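# Scoop dry food from box into two bowls

## Task

Use the scoop to move dry food into the two bowls until each bowl contains 10 or more pieces, keeping spillage low; food that leaves the table counts only as spill, not as a dropped part. Each piece that ends in a bowl must, since it last rested in the box or on the table, have sat in the scoop while the scoop was held and lifted clear. Pieces squeezed between gripper fingers must not go into a bowl. A bowl holding more than an occasional piece that breaks either rule makes the attempt worthless, though one stray such piece still counts for its bowl. Do not let the scoop drop from any height. Both bowls must finish upright at their original spots. At the end the box must sit flat on the table and the scoop, emptied, must lie on the table away from the box and both bowls. Release everything and move the arms away; anything held in place only by the robot at the end does not count.

## Robot and tools

Robot: two arms, left_arm and right_arm, each with six revolute joints and a parallel gripper. Bases in the scene frame: left_arm at (-0.050, +0.264, 0) m, quat_wxyz (+1.000, 0, 0, -0.029); right_arm at (+0.023, -0.353, 0) m, quat_wxyz (+0.999, 0, 0, +0.035). Scene frame: origin on the tabletop midway between the arms, +x out over the table, +z up, left_arm on the +y side. The names left/right do not refer to image sides.

Joint order, used in every row and every per-joint list in results: shoulder (joint2), elbow (joint3), waist (joint1), wrist pitch (joint4), wrist yaw (joint5), wrist roll (joint6). Stated ranges in rad: shoulder 0.000 to 3.142, elbow 0.000 to 3.019, waist -2.880 to 2.880, wrist pitch -1.693 to 1.571, wrist yaw -1.571 to 1.571, wrist roll -2.094 to 2.094. Real ends may differ by up to 0.019 rad either way.

Row format: one flat list of 14 numbers, each in [-1, 1], always covering both arms: left_arm's six joint numbers then its opening, then right_arm's six then its opening. Joint numbers are scaled offsets, not poses: 1.0 equals 1.32 rad shoulder, 1.276 elbow, 1.264 waist, 1.83 wrist pitch, 1.686 wrist yaw, 2.022 wrist roll. The opening is absolute: +1 fully open, -1 closed.

execute_actions(actions): a list of up to 15 actions; each action is a table of up to 15 rows, one row per 1/30 s control step; if shorter than 15 rows, the last row is held for the remaining steps. Joint offsets in every row are measured from the arm's angles at the start of that action (not the previous row); for a call's first action that means the latest reported angles. An action asking any joint to go more than 0.019 rad outward beyond its range is refused for both arms; if the first action fails this or any action is malformed, nothing in the call runs. A joint pushed past its actual end stops there and the result may print "joint sent to its limit"; no such line does not prove there is more room. An empty list just returns state and images.

move(target, speed, blocking): target is one 14-number row as above; its joint offsets are measured from the "Joint positions" in the latest result that showed them, giving a destination. All joints travel so they finish together, so the hand follows a curve and ignores obstacles and the other arm. Path duration is 0.5 to 10 s; longer paths are cut at 10 s. speed is the top rate in rad/s of whichever joint has farthest to go, 0.01 to 2, default 0.5. Finger openings are sent at once. The result adds a "move:" line: ending (done, off_target, moving, held, fault), limits=held or limits=none, and each arm's joint farthest from target. With blocking=false the result comes after 0.5 s while motion continues; use wait(0) to check, and wait or stop before sending other motion. Faster moves hit harder; targets far beyond contact press harder.

wait(seconds): 0 to 10; arms keep their last command; returns early if a running move ends. stop(): brakes a running move (needs room to brake); fingers keep moving. zoom_image(camera, region): region [x0, y0, x1, y1] pixels, at most 504 by 504, of cam_head_left, cam_head_right, cam_high (504x504 each), cam_left_wrist or cam_right_wrist (616x616, fisheye). read_manual(section) returns only licence text. finished_scene(scene) ends the current scene, passing its number; irreversible.

Results: per arm end_effector_position (m) and end_effector_quat_wxyz in the scene frame; this is the point between finger pads, about 1 cm behind the tips, and may be off more at long reach. Fingers point along the gripper +z and close along its y. Joint positions/velocities per arm in the joint order above, then pad gap in m (0.094 fully open). grip_measured is the opening on the command scale; readings can be off by about 1 mm. "Joint targets" are current drive angles. "joint command not followed" means a clearance check altered targets. MOTOR HOT appears at 85 °C; at 100 °C an OVER-TEMPERATURE FAULT drops that arm.

Motion limits: each step, a joint target stays within a lead of its measured angle (shoulder 0.32, elbow 0.276, waist 0.264, wrist pitch 0.33, wrist yaw 0.186, wrist roll 0.522 rad), and targets are scaled back if they would move the hand over 70 mm; big offsets need several actions. Zero offsets can let an arm sag; to hold it, first command offsets back to the wanted angles, then zeros, increasing the correction if a joint still falls short.

Gripping: command roughly 0.03 below grip_measured for a firm hold, less for a lighter one; force per pad is about 50 to 62 N, weaker on thin parts.

Avoid: knocking anything off the table, dropping or slamming the scoop, tipping or shifting the bowls, letting the arms collide or press each other, hard pushes, and pinched food entering a bowl. Objects may be nudged occasionally by outside pushes.

Each tool is called after "Request:" in YAML: its name, and indented under it one key for each argument.

## Session

I'll start by reading the robot's state and the camera views.

Request:
execute_actions:
  actions: []

Scene clock: 0.00 s.
left_arm: end_effector_position=(+0.3327, +0.2430, +0.4060) grip_measured=+1.000 end_effector_quat_wxyz=(+0.705, +0.021, +0.709, -0.021) | right_arm: end_effector_position=(+0.3078, -0.3453, +0.1516) grip_measured=-0.618 end_effector_quat_wxyz=(+0.277, -0.012, +0.961, +0.007)
Joint names: [shoulder, elbow, waist, wrist pitch, wrist yaw, wrist roll]
Joint positions: left_arm=[ 0.628  0.627  0.008 -0.004  0.009 -0.     0.094] | right_arm=[ 0.709  0.528 -0.048 -0.829 -0.008 -0.     0.018]
Joint velocities: left_arm=[-0.005 -0.007  0.005 -0.007 -0.081 -0.037  0.   ] | right_arm=[-0.005 -0.012 -0.005  0.012  0.007 -0.037 -0.001]
Joint targets: left_arm=[0.628 0.653 0.008 -0.001 0.009 -0.000] | right_arm=[0.710 0.549 -0.048 -0.827 -0.008 -0.000]

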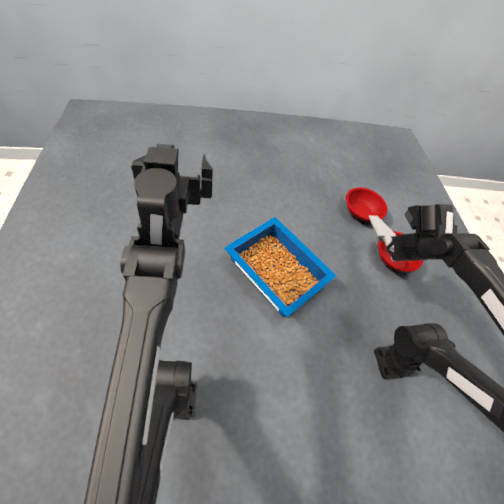

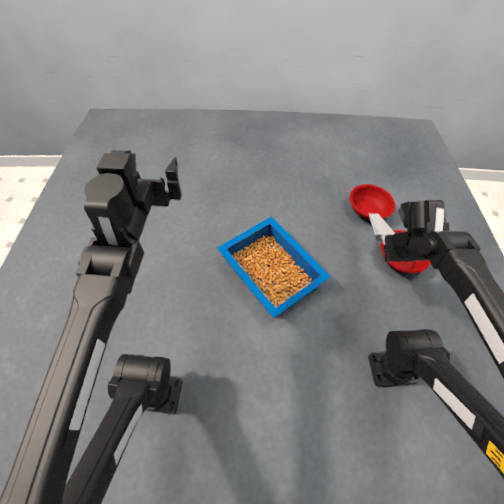

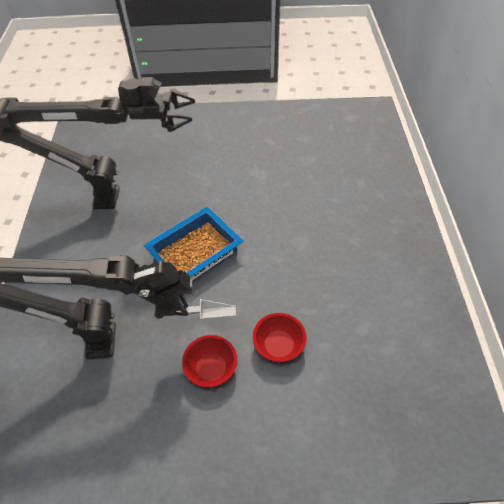

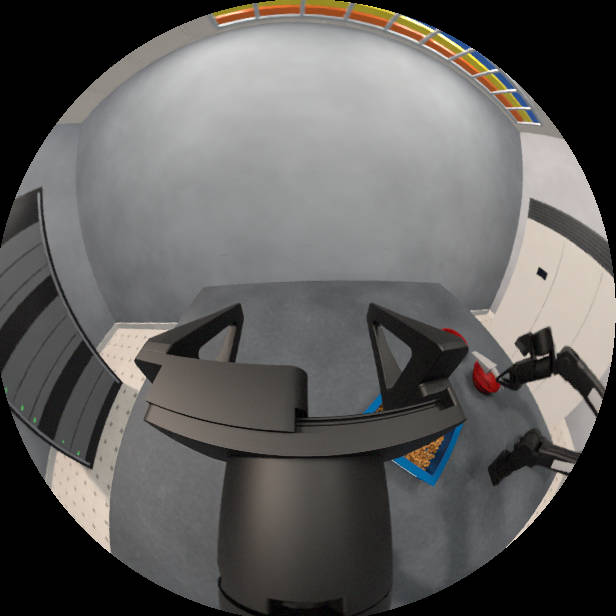

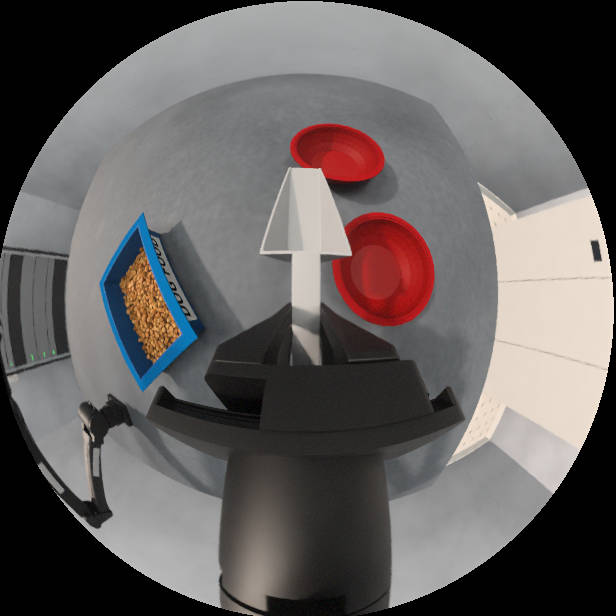

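Request:
zoom_image:
  camera: "cam_high"
  region: [120, 200, 320, 400]

Request:
zoom_image:
  camera: "cam_head_right"
  region: [330, 170, 490, 300]

Request:
zoom_image:
  camera: "cam_right_wrist"
  region: [80, 100, 480, 440]

Region (120, 200, 320, 400) of cam_high's 504x504 image, scaled by 2.520, with more detail than that image has.

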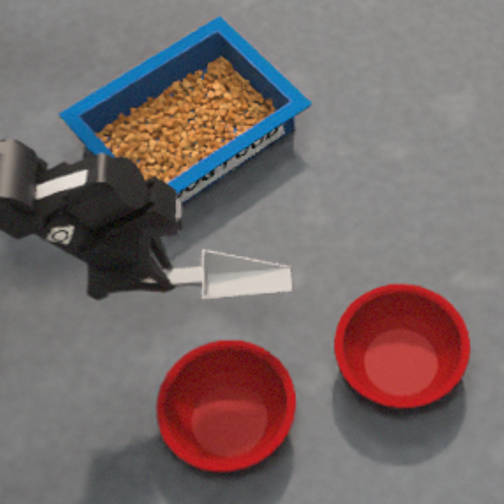

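Region (330, 170, 490, 300) of cam_head_right's 504x504 image, scaled by 3.150, with more detail than that image has; it fills the top 410 rows of this view, and the rest is white.

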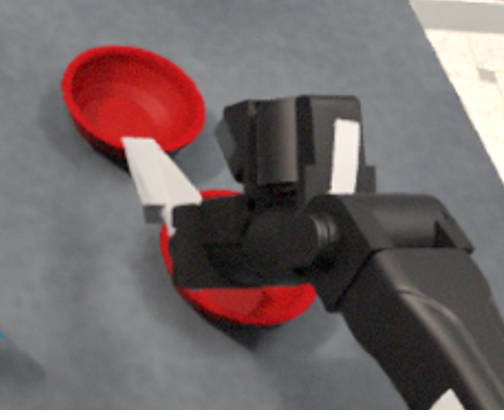

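Region (80, 100, 480, 440) of cam_right_wrist's 616x616 image, scaled by 1.260, with more detail than that image has; it fills the top 428 rows of this view, and the rest is white.

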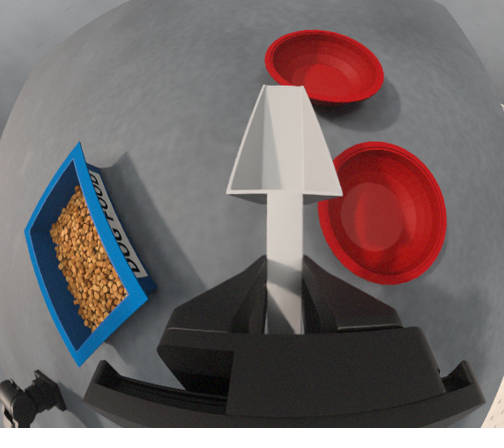

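Request:
zoom_image:
  camera: "cam_right_wrist"
  region: [240, 150, 380, 380]

Request:
zoom_image:
  camera: "cam_high"
  region: [140, 270, 260, 340]

Request:
zoom_image:
  camera: "cam_high"
  region: [135, 195, 255, 295]

Region (240, 150, 380, 380) of cam_right_wrist's 616x616 image, scaled by 2.191, with more detail than that image has; it fills the left 307 columns of this view, and the rest is white.

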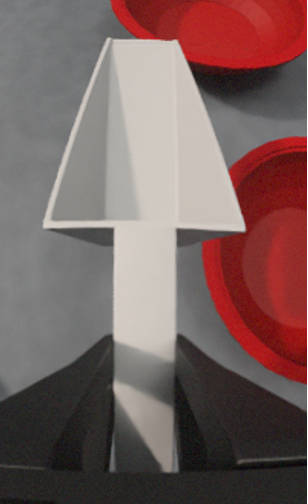

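Region (140, 270, 260, 340) of cam_high's 504x504 image, scaled by 4.200, with more detail than that image has; it fills the top 294 rows of this view, and the rest is white.

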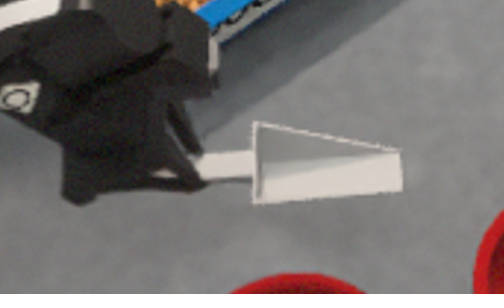

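Region (135, 195, 255, 295) of cam_high's 504x504 image, scaled by 4.200, with more detail than that image has.

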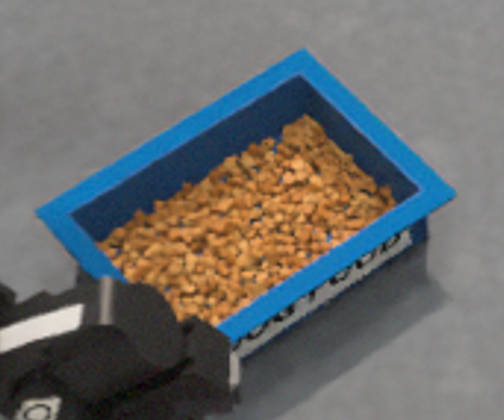

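Request:
move:
  target: [0.447, 0.30, -0.502, -0.385, 0, 0, 1, 0.001, 0.0165, 0, 0.001, 0, 0, -0.65]
  speed: 1.0

Scene clock: 121.27 s.
left_arm: end_effector_position=(+0.3073, -0.0304, +0.2083) grip_measured=+1.000 end_effector_quat_wxyz=(+0.283, +0.321, +0.898, -0.106) | right_arm: end_effector_position=(+0.3078, -0.3453, +0.1516) grip_measured=-0.618 end_effector_quat_wxyz=(+0.277, -0.012, +0.961, +0.007)
Joint names: [shoulder, elbow, waist, wrist pitch, wrist yaw, wrist roll]
Joint positions: left_arm=[ 1.213  0.949 -0.627 -0.694  0.009 -0.     0.094] | right_arm=[ 0.709  0.528 -0.048 -0.829 -0.008 -0.     0.018]
Joint velocities: left_arm=[-0.005 -0.022  0.005 -0.007 -0.007  0.037  0.   ] | right_arm=[-0.015  0.022 -0.005 -0.002  0.022  0.022 -0.   ]
Joint targets: left_arm=[1.218 1.010 -0.627 -0.709 0.009 -0.000] | right_arm=[0.710 0.549 -0.048 -0.827 -0.008 -0.000]
move: off_target (left_arm, right_arm); limits=none; left_arm: farthest joint: the elbow, 0.061 radians from its target (0.383 radians at the start); right_arm: farthest joint: the elbow, 0.021 radians from its target (0.021 radians at the start)

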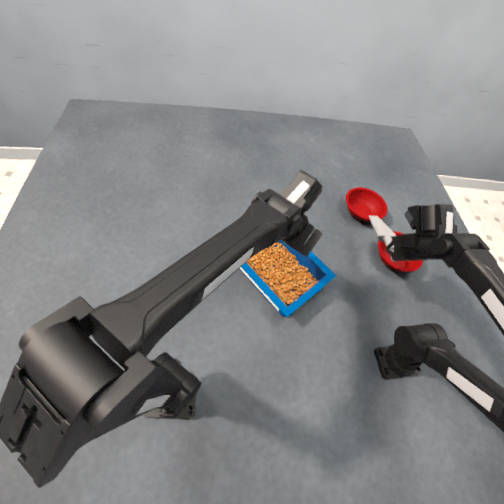

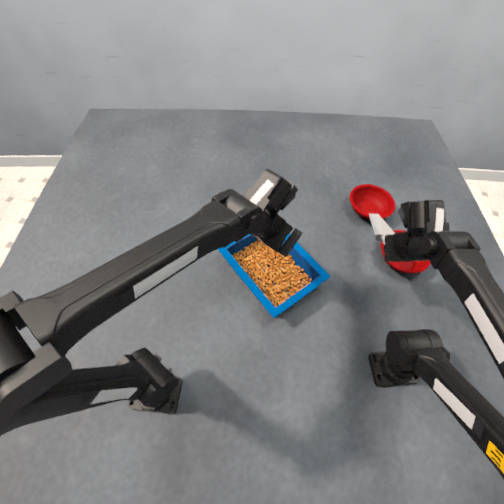

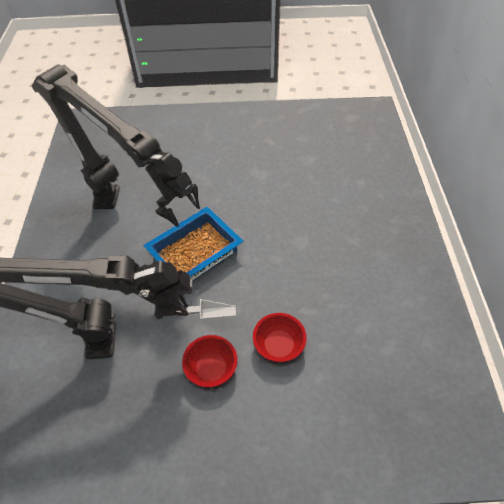

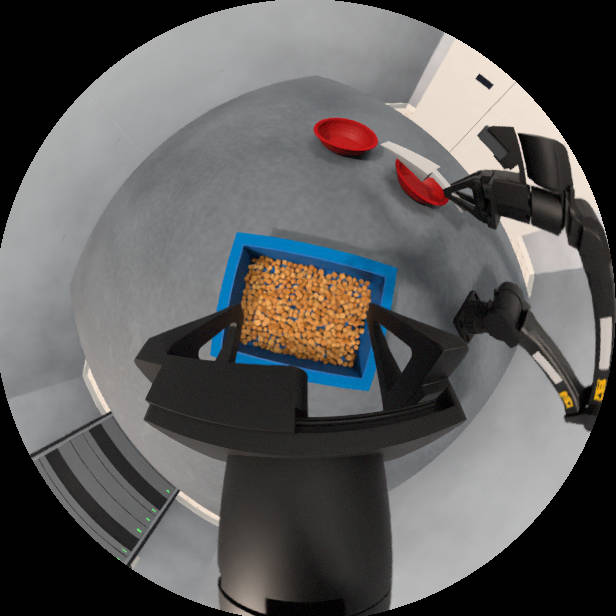

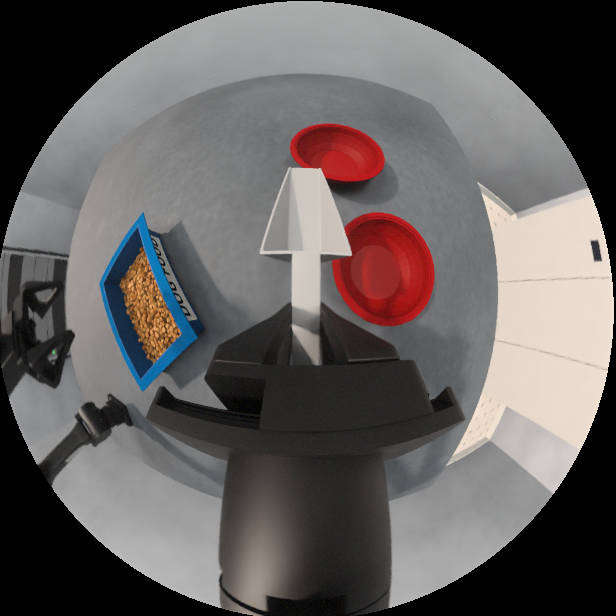

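Request:
zoom_image:
  camera: "cam_left_wrist"
  region: [190, 210, 430, 410]

Region (190, 210, 430, 410) of cam_left_wrist's 616x616 image, scaled by 2.100, with more detail than that image has.

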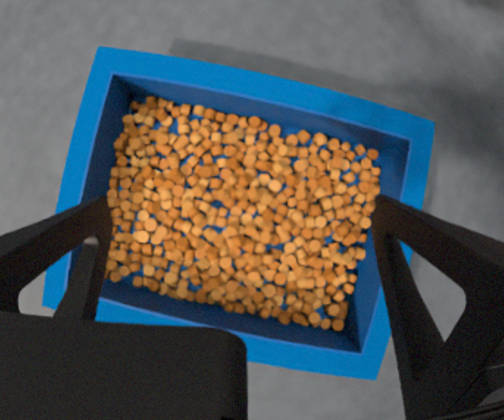

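Request:
move:
  target: [-0.609, -0.5435, 0.051, 0.297, 0, 0, 1, 0.2156, 0.177, 0.652, 0.0157, 0, 0, -0.65]
  speed: 0.8

Scene clock: 215.47 s.
left_arm: end_effector_position=(+0.2006, +0.0764, +0.2102) grip_measured=+1.000 end_effector_quat_wxyz=(+0.554, +0.256, +0.770, -0.187) | right_arm: end_effector_position=(+0.2533, -0.0929, +0.1572) grip_measured=-0.618 end_effector_quat_wxyz=(+0.208, -0.399, +0.888, +0.098)
Joint names: [shoulder, elbow, waist, wrist pitch, wrist yaw, wrist roll]
Joint positions: left_arm=[ 0.412  0.264 -0.579 -0.173  0.009 -0.     0.094] | right_arm=[ 0.989  0.705  0.772 -0.823 -0.009 -0.     0.018]
Joint velocities: left_arm=[-0.015 -0.007  0.005 -0.007  0.007  0.022  0.   ] | right_arm=[ 0.005  0.007 -0.015  0.002 -0.066 -0.007  0.001]
Joint targets: left_arm=[0.409 0.255 -0.563 -0.150 0.009 -0.000] | right_arm=[0.993 0.754 0.776 -0.800 -0.009 -0.000]
move: off_target (left_arm, right_arm); limits=none; left_arm: farthest joint: the wrist pitch, 0.023 radians from its target (0.543 radians at the start); right_arm: farthest joint: the elbow, 0.049 radians from its target (0.226 radians at the start)

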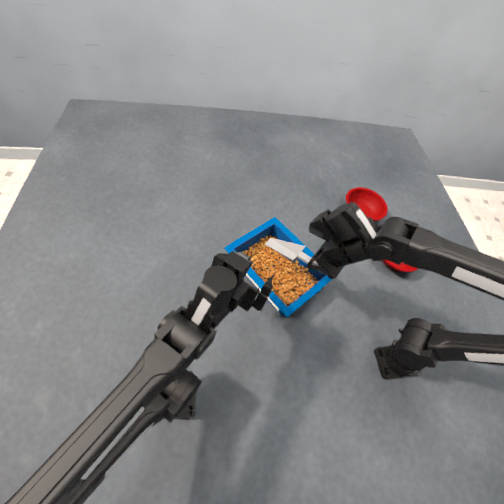

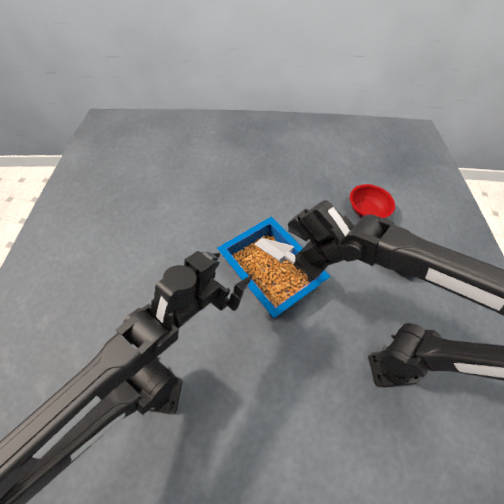

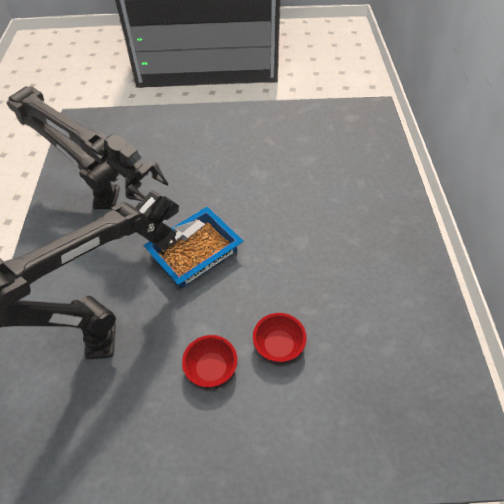

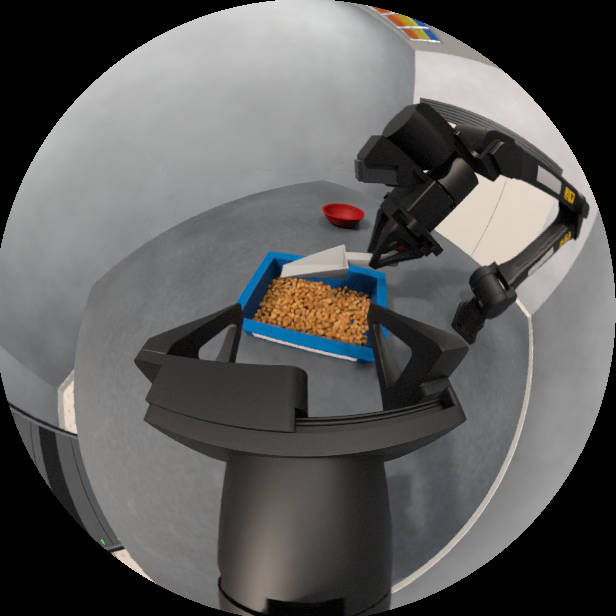

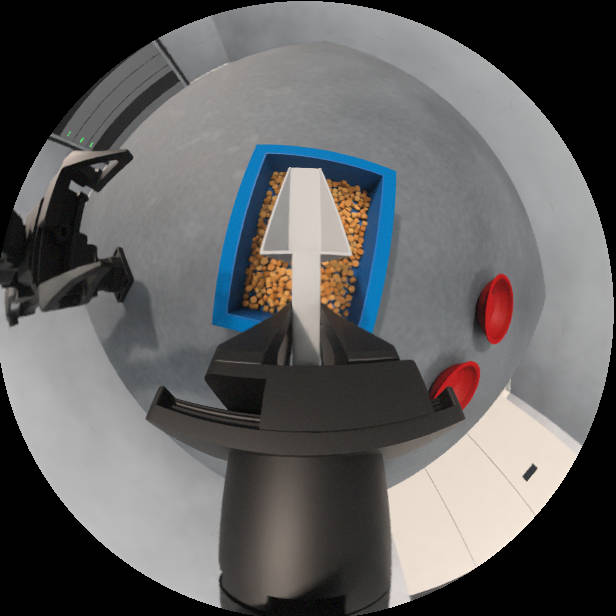

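Request:
zoom_image:
  camera: "cam_left_wrist"
  region: [220, 200, 460, 380]

Request:
zoom_image:
  camera: "cam_right_wrist"
  region: [190, 120, 430, 360]

Region (220, 200, 460, 380) of cam_left_wrist's 616x616 image, scaled by 2.100, with more detail than that image has; it fills the top 378 rows of this view, and the rest is white.

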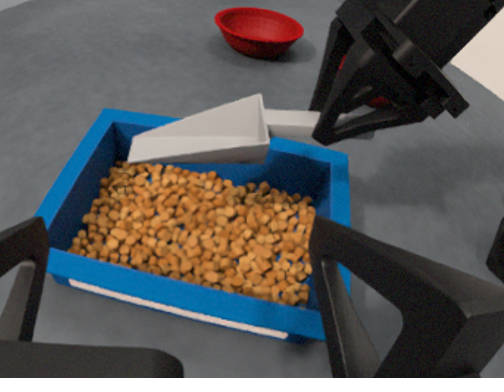

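Region (190, 120, 430, 360) of cam_right_wrist's 616x616 image, scaled by 2.100, with more detail than that image has.

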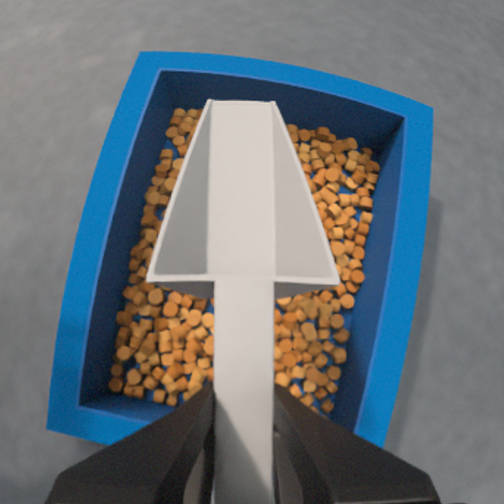

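Request:
zoom_image:
  camera: "cam_left_wrist"
  region: [270, 230, 410, 300]

Region (270, 230, 410, 300) of cam_left_wrist's 616x616 image, scaled by 3.600, with more detail than that image has.

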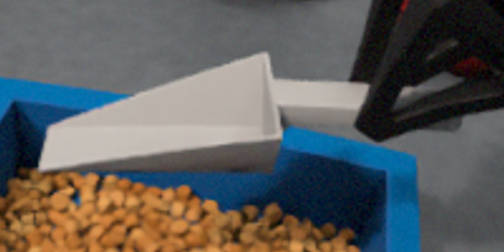

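Request:
move:
  target: [-0.002, -0.007, 0.0127, 0.0126, 0, 0, 1, 0.2636, 0.282, 0.003, -0.2907, 0, 0, -0.65]
  speed: 0.5

Scene clock: 298.17 s.
left_arm: end_effector_position=(+0.2006, +0.0764, +0.2102) grip_measured=+1.000 end_effector_quat_wxyz=(+0.554, +0.256, +0.770, -0.187) | right_arm: end_effector_position=(+0.2502, -0.0963, +0.1532) grip_measured=-0.618 end_effector_quat_wxyz=(-0.037, -0.409, +0.912, -0.012)
Joint names: [shoulder, elbow, waist, wrist pitch, wrist yaw, wrist roll]
Joint positions: left_arm=[ 0.412  0.264 -0.579 -0.173  0.009 -0.     0.094] | right_arm=[ 1.33   1.021  0.772 -1.338 -0.009 -0.     0.018]
Joint velocities: left_arm=[-0.015  0.017  0.005 -0.012 -0.007  0.007  0.   ] | right_arm=[ 0.005 -0.007  0.015 -0.002  0.022 -0.037 -0.001]
Joint targets: left_arm=[0.410 0.255 -0.563 -0.150 0.009 -0.000] | right_arm=[1.338 1.065 0.776 -1.355 -0.009 -0.000]
move: off_target (left_arm, right_arm); limits=none; left_arm: farthest joint: the wrist pitch, 0.023 radians from its target (0.023 radians at the start); right_arm: farthest joint: the elbow, 0.044 radians from its target (0.360 radians at the start)

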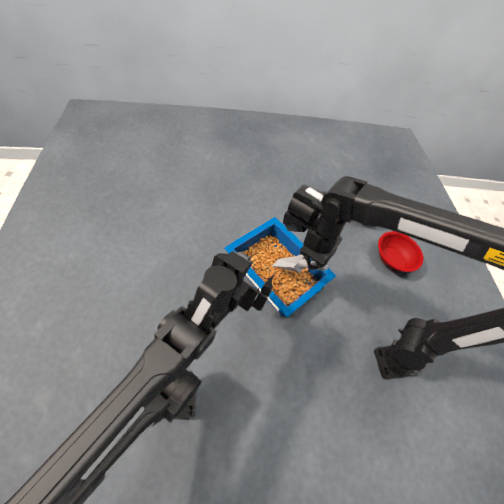

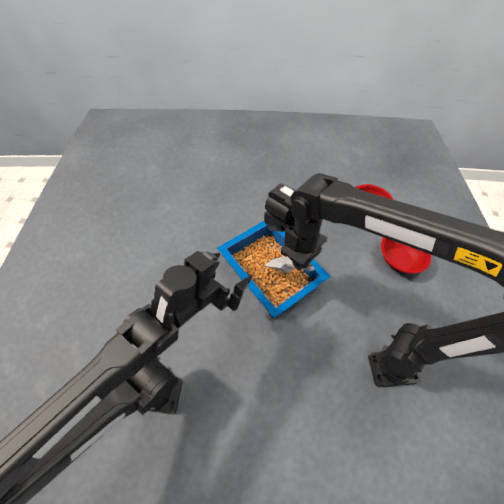

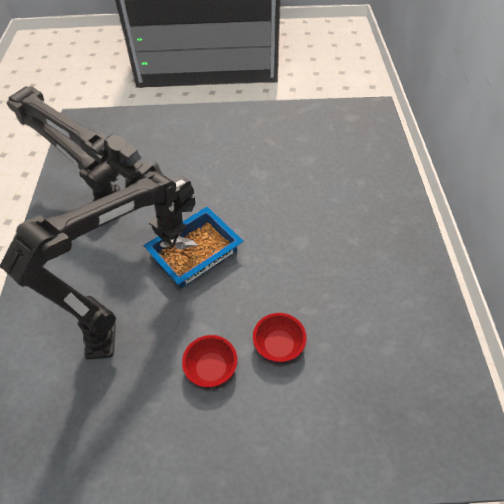

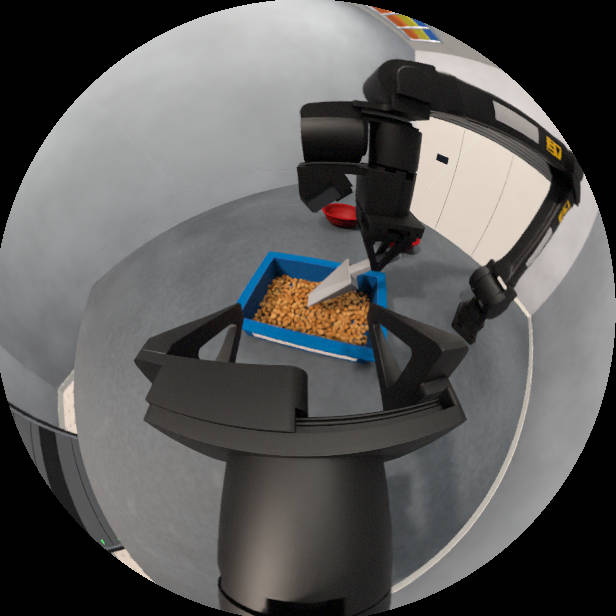

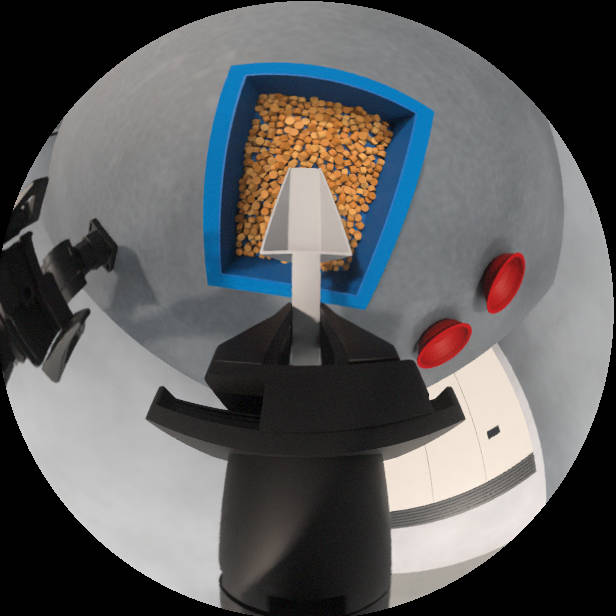

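Request:
move:
  target: [-0.002, -0.007, 0.0127, 0.0126, 0, 0, 1, 0.0197, -0.0266, 0.003, 0.0508, 0, 0, -0.65]
  speed: 0.15

Scene clock: 306.77 s.
left_arm: end_effector_position=(+0.2006, +0.0764, +0.2102) grip_measured=+1.000 end_effector_quat_wxyz=(+0.554, +0.256, +0.770, -0.187) | right_arm: end_effector_position=(+0.2549, -0.0910, +0.1370) grip_measured=-0.618 end_effector_quat_wxyz=(-0.023, -0.409, +0.912, -0.005)
Joint names: [shoulder, elbow, waist, wrist pitch, wrist yaw, wrist roll]
Joint positions: left_arm=[ 0.412  0.264 -0.579 -0.173  0.009 -0.     0.094] | right_arm=[ 1.343  0.99   0.772 -1.263 -0.009 -0.     0.018]
Joint velocities: left_arm=[-0.005 -0.002 -0.005 -0.002 -0.081 -0.081  0.   ] | right_arm=[ 0.015 -0.002  0.005 -0.012 -0.11  -0.007 -0.   ]
Joint targets: left_arm=[0.410 0.255 -0.563 -0.150 0.009 -0.000] | right_arm=[1.356 0.987 0.776 -1.245 -0.009 -0.000]
move: off_target (left_arm); limits=none; left_arm: farthest joint: the wrist pitch, 0.023 radians from its target (0.023 radians at the start); right_arm: farthest joint: the wrist pitch, 0.018 radians from its target (0.093 radians at the start)

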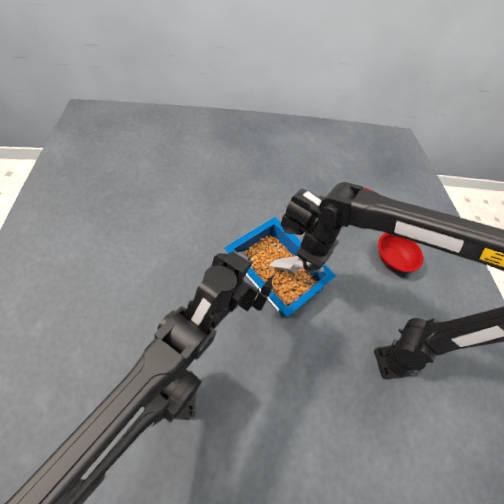

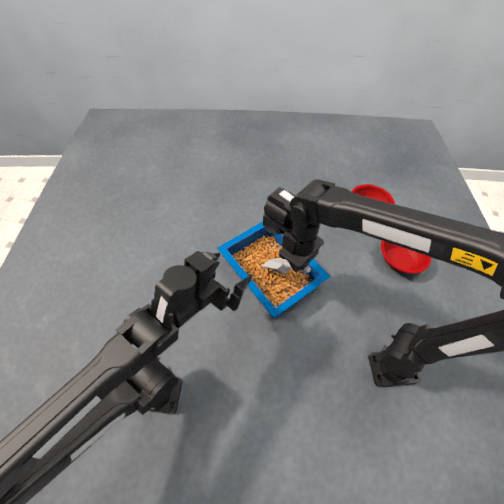

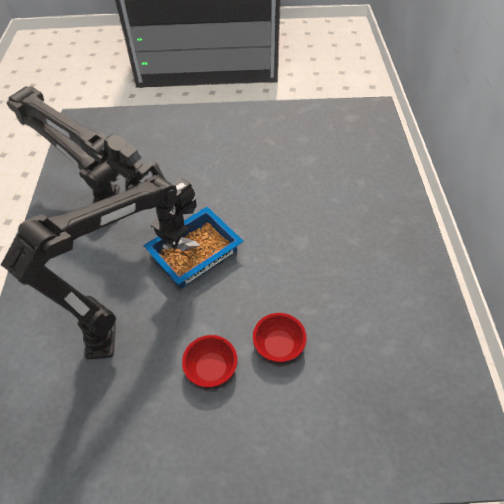

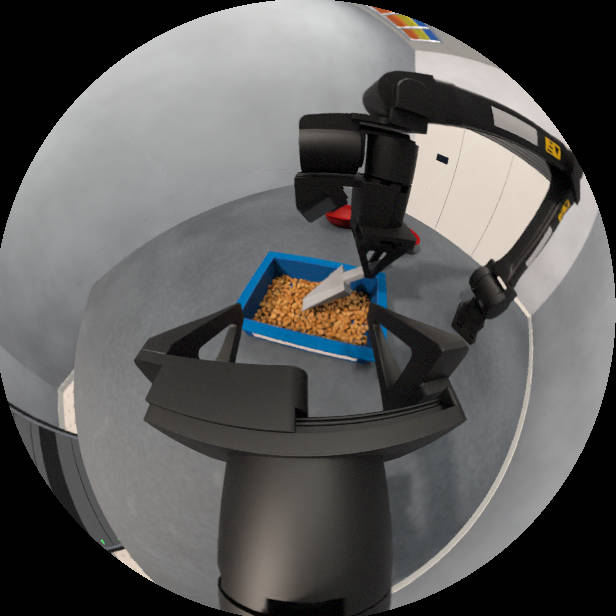

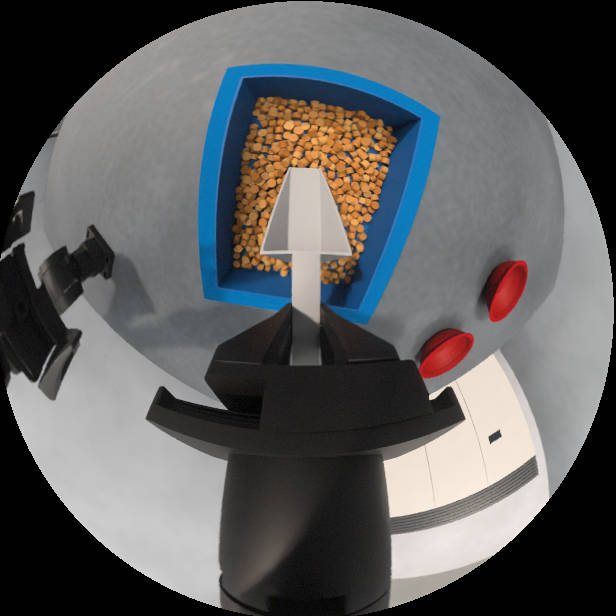

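Request:
move:
  target: [-0.002, -0.007, 0.0127, 0.0126, 0, 0, 1, 0.0144, -0.0313, 0.003, 0.0098, 0, 0, -0.65]
  speed: 0.1

Scene clock: 316.23 s.
left_arm: end_effector_position=(+0.2006, +0.0764, +0.2102) grip_measured=+1.000 end_effector_quat_wxyz=(+0.554, +0.256, +0.770, -0.187) | right_arm: end_effector_position=(+0.2454, -0.1016, +0.1228) grip_measured=-0.618 end_effector_quat_wxyz=(-0.042, -0.408, +0.912, -0.014)
Joint names: [shoulder, elbow, waist, wrist pitch, wrist yaw, wrist roll]
Joint positions: left_arm=[ 0.412  0.264 -0.579 -0.173  0.009 -0.     0.094] | right_arm=[ 1.349  0.953  0.772 -1.263 -0.009 -0.     0.018]
Joint velocities: left_arm=[-0.005 -0.012  0.015 -0.017 -0.066  0.037  0.   ] | right_arm=[ 0.005  0.007 -0.005 -0.012  0.095 -0.022  0.   ]
Joint targets: left_arm=[0.410 0.255 -0.563 -0.150 0.009 -0.000] | right_arm=[1.362 0.950 0.776 -1.245 -0.009 -0.000]
move: off_target (left_arm); limits=none; left_arm: farthest joint: the wrist pitch, 0.023 radians from its target (0.023 radians at the start); right_arm: farthest joint: the wrist pitch, 0.018 radians from its target (0.018 radians at the start)

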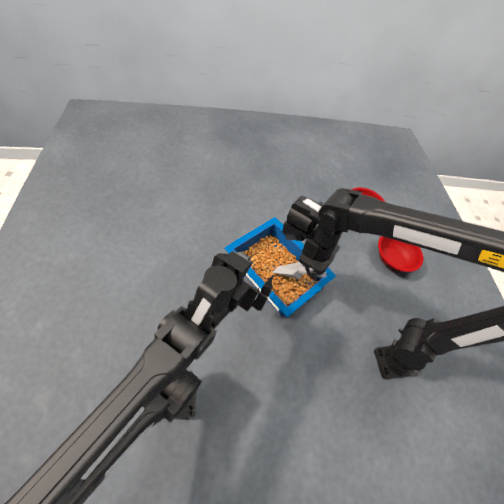

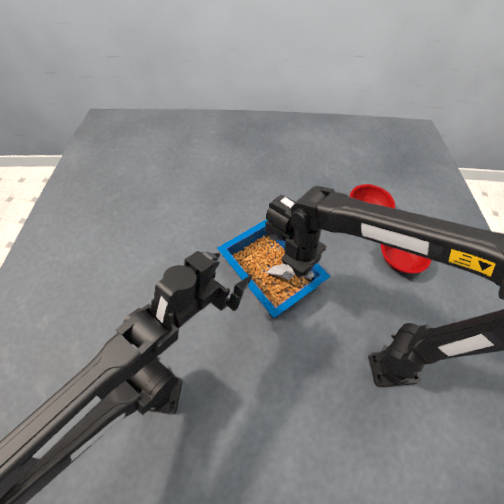

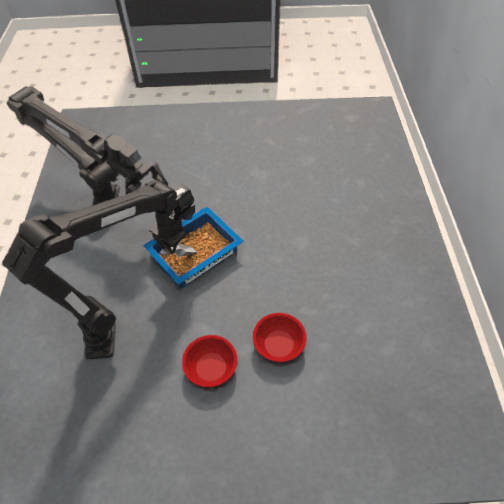

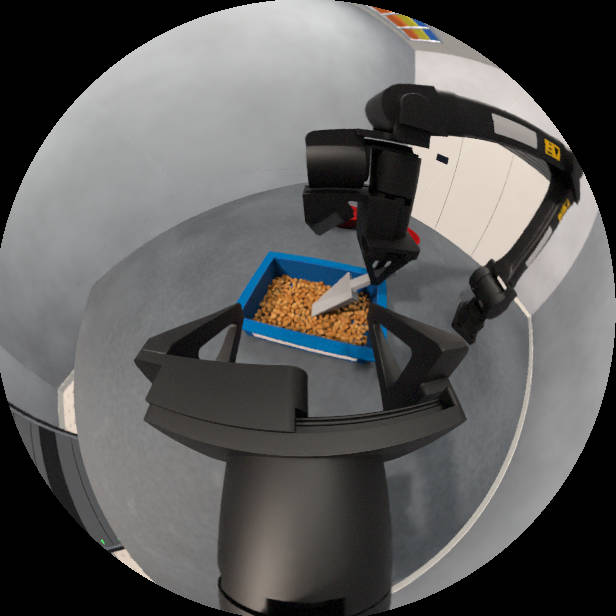

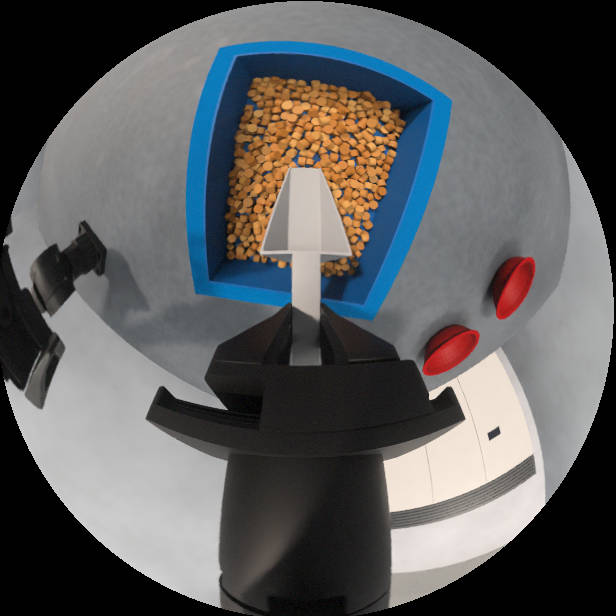

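Request:
zoom_image:
  camera: "cam_left_wrist"
  region: [240, 240, 420, 370]

Region (240, 240, 420, 370) of cam_left_wrist's 616x616 image, scaled by 2.800, with more detail than that image has.

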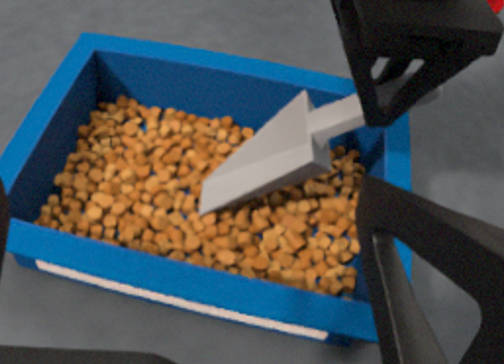

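Request:
move:
  target: [-0.002, -0.007, 0.0127, 0.0126, 0, 0, 1, 0.0197, -0.0157, 0.003, 0.0268, 0, 0, -0.65]
  speed: 0.08

Scene clock: 325.00 s.
left_arm: end_effector_position=(+0.2006, +0.0764, +0.2102) grip_measured=+1.000 end_effector_quat_wxyz=(+0.554, +0.256, +0.770, -0.187) | right_arm: end_effector_position=(+0.2475, -0.0993, +0.1156) grip_measured=-0.618 end_effector_quat_wxyz=(-0.036, -0.409, +0.912, -0.011)
Joint names: [shoulder, elbow, waist, wrist pitch, wrist yaw, wrist roll]
Joint positions: left_arm=[ 0.412  0.264 -0.579 -0.173  0.009 -0.     0.094] | right_arm=[ 1.356  0.94   0.772 -1.23  -0.009 -0.     0.018]
Joint velocities: left_arm=[ 0.005 -0.002 -0.005 -0.007 -0.022 -0.037  0.   ] | right_arm=[ 0.005  0.007 -0.024  0.007  0.007 -0.022 -0.   ]
Joint targets: left_arm=[0.410 0.255 -0.563 -0.150 0.009 -0.000] | right_arm=[1.375 0.933 0.776 -1.214 -0.009 -0.000]
move: off_target (left_arm); limits=none; left_arm: farthest joint: the wrist pitch, 0.023 radians from its target (0.023 radians at the start); right_arm: farthest joint: the shoulder, 0.019 radians from its target (0.026 radians at the start)

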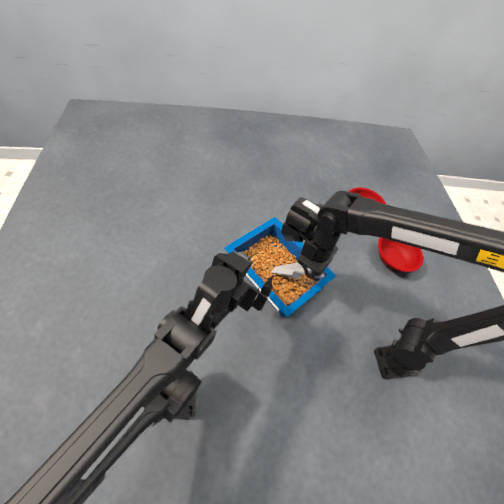

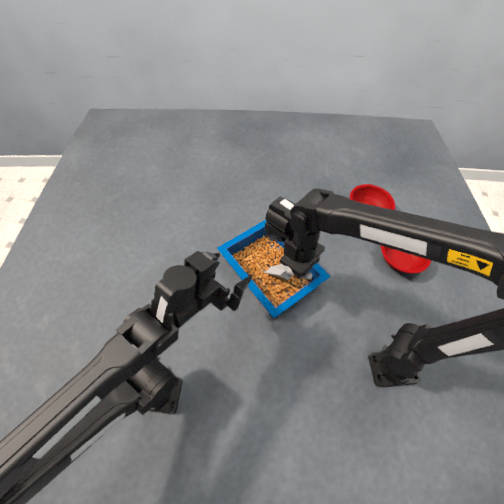

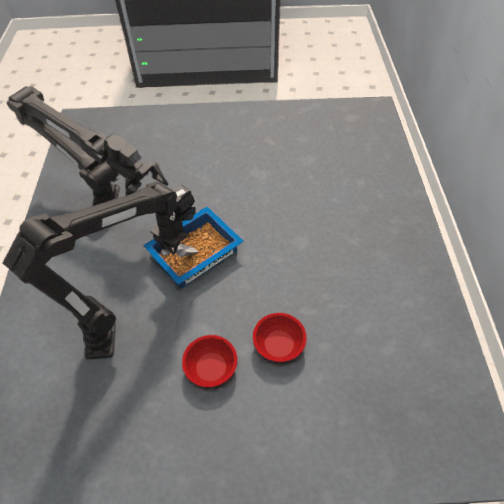

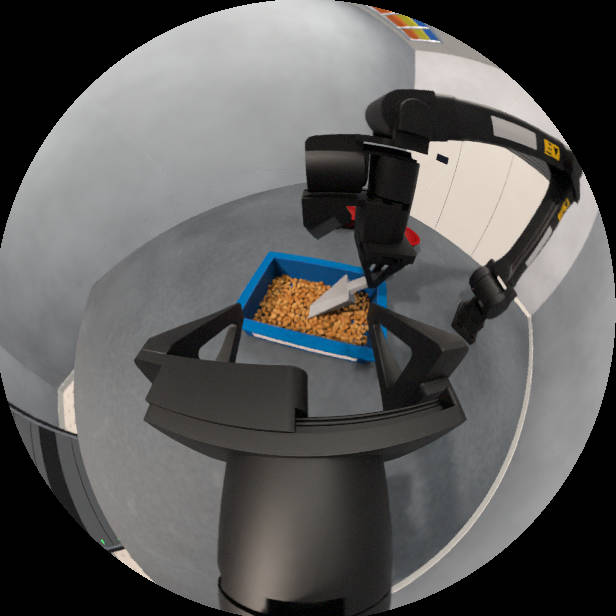

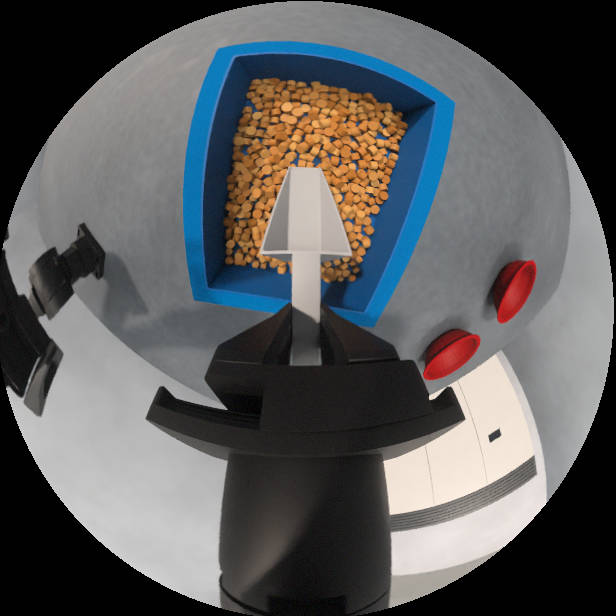

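Request:
zoom_image:
  camera: "cam_left_wrist"
  region: [270, 250, 410, 350]

Region (270, 250, 410, 350) of cam_left_wrist's 616x616 image, scaled by 3.600, with more detail than that image has; it fills the top 360 rows of this view, and the rest is white.

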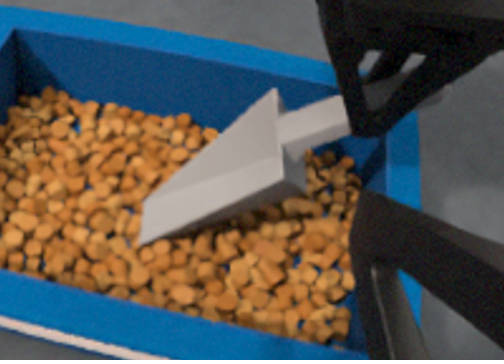

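Request:
move:
  target: [-0.002, -0.007, 0.0127, 0.0126, 0, 0, 1, -0.022, -0.0541, 0.003, 0.1033, 0, 0, -0.65]
  speed: 0.15

Scene clock: 334.73 s.
left_arm: end_effector_position=(+0.2006, +0.0764, +0.2102) grip_measured=+1.000 end_effector_quat_wxyz=(+0.554, +0.256, +0.770, -0.187) | right_arm: end_effector_position=(+0.2579, -0.0877, +0.0996) grip_measured=-0.618 end_effector_quat_wxyz=(+0.021, -0.409, +0.912, +0.014)
Joint names: [shoulder, elbow, waist, wrist pitch, wrist yaw, wrist roll]
Joint positions: left_arm=[ 0.412  0.264 -0.579 -0.173  0.009 -0.     0.094] | right_arm=[ 1.335  0.876  0.772 -1.061 -0.009 -0.     0.018]
Joint velocities: left_arm=[-0.005  0.012 -0.024  0.007  0.051  0.081  0.   ] | right_arm=[-0.015  0.002 -0.005  0.002 -0.051 -0.022  0.   ]
Joint targets: left_arm=[0.410 0.255 -0.563 -0.150 0.009 -0.000] | right_arm=[1.327 0.872 0.776 -1.041 -0.009 -0.000]
move: off_target (left_arm); limits=none; left_arm: farthest joint: the wrist pitch, 0.023 radians from its target (0.023 radians at the start); right_arm: farthest joint: the wrist pitch, 0.020 radians from its target (0.189 radians at the start)

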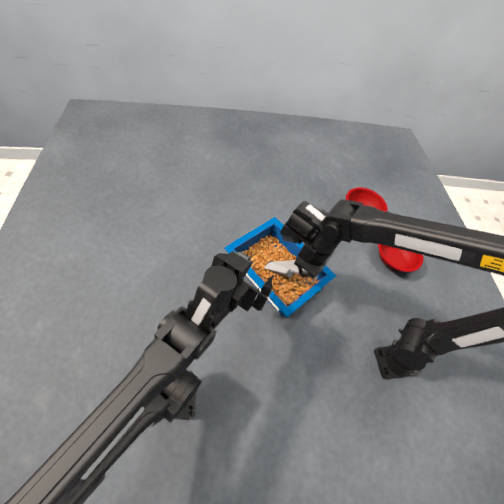

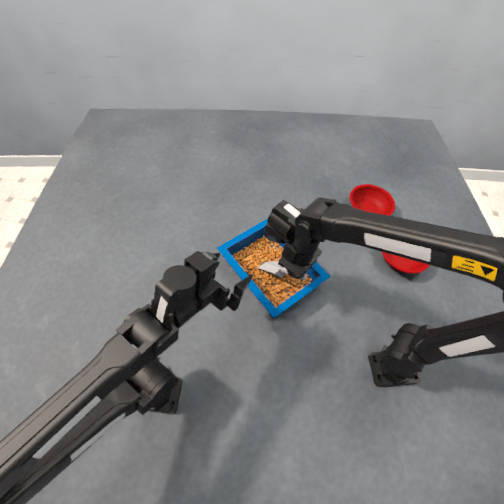

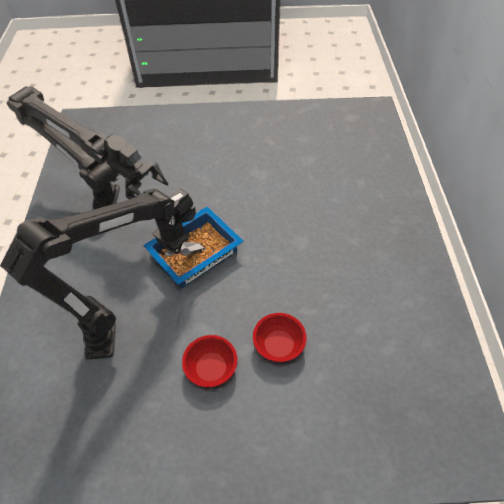

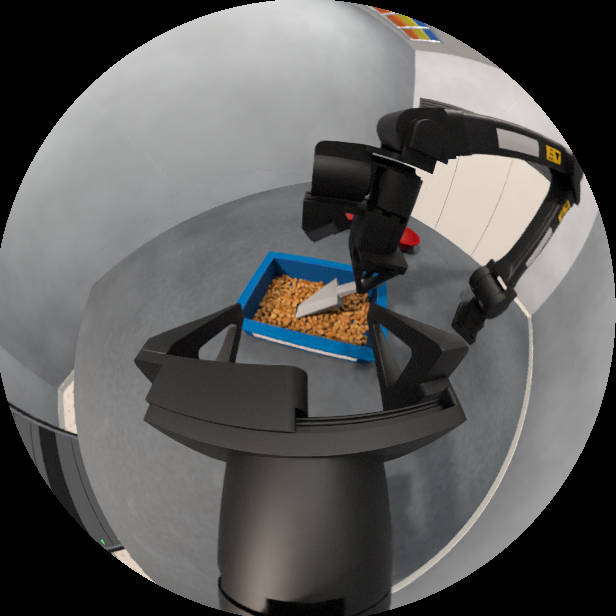

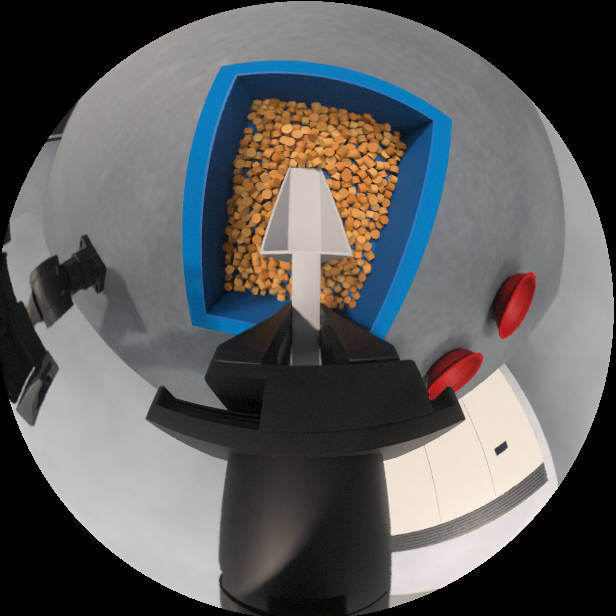

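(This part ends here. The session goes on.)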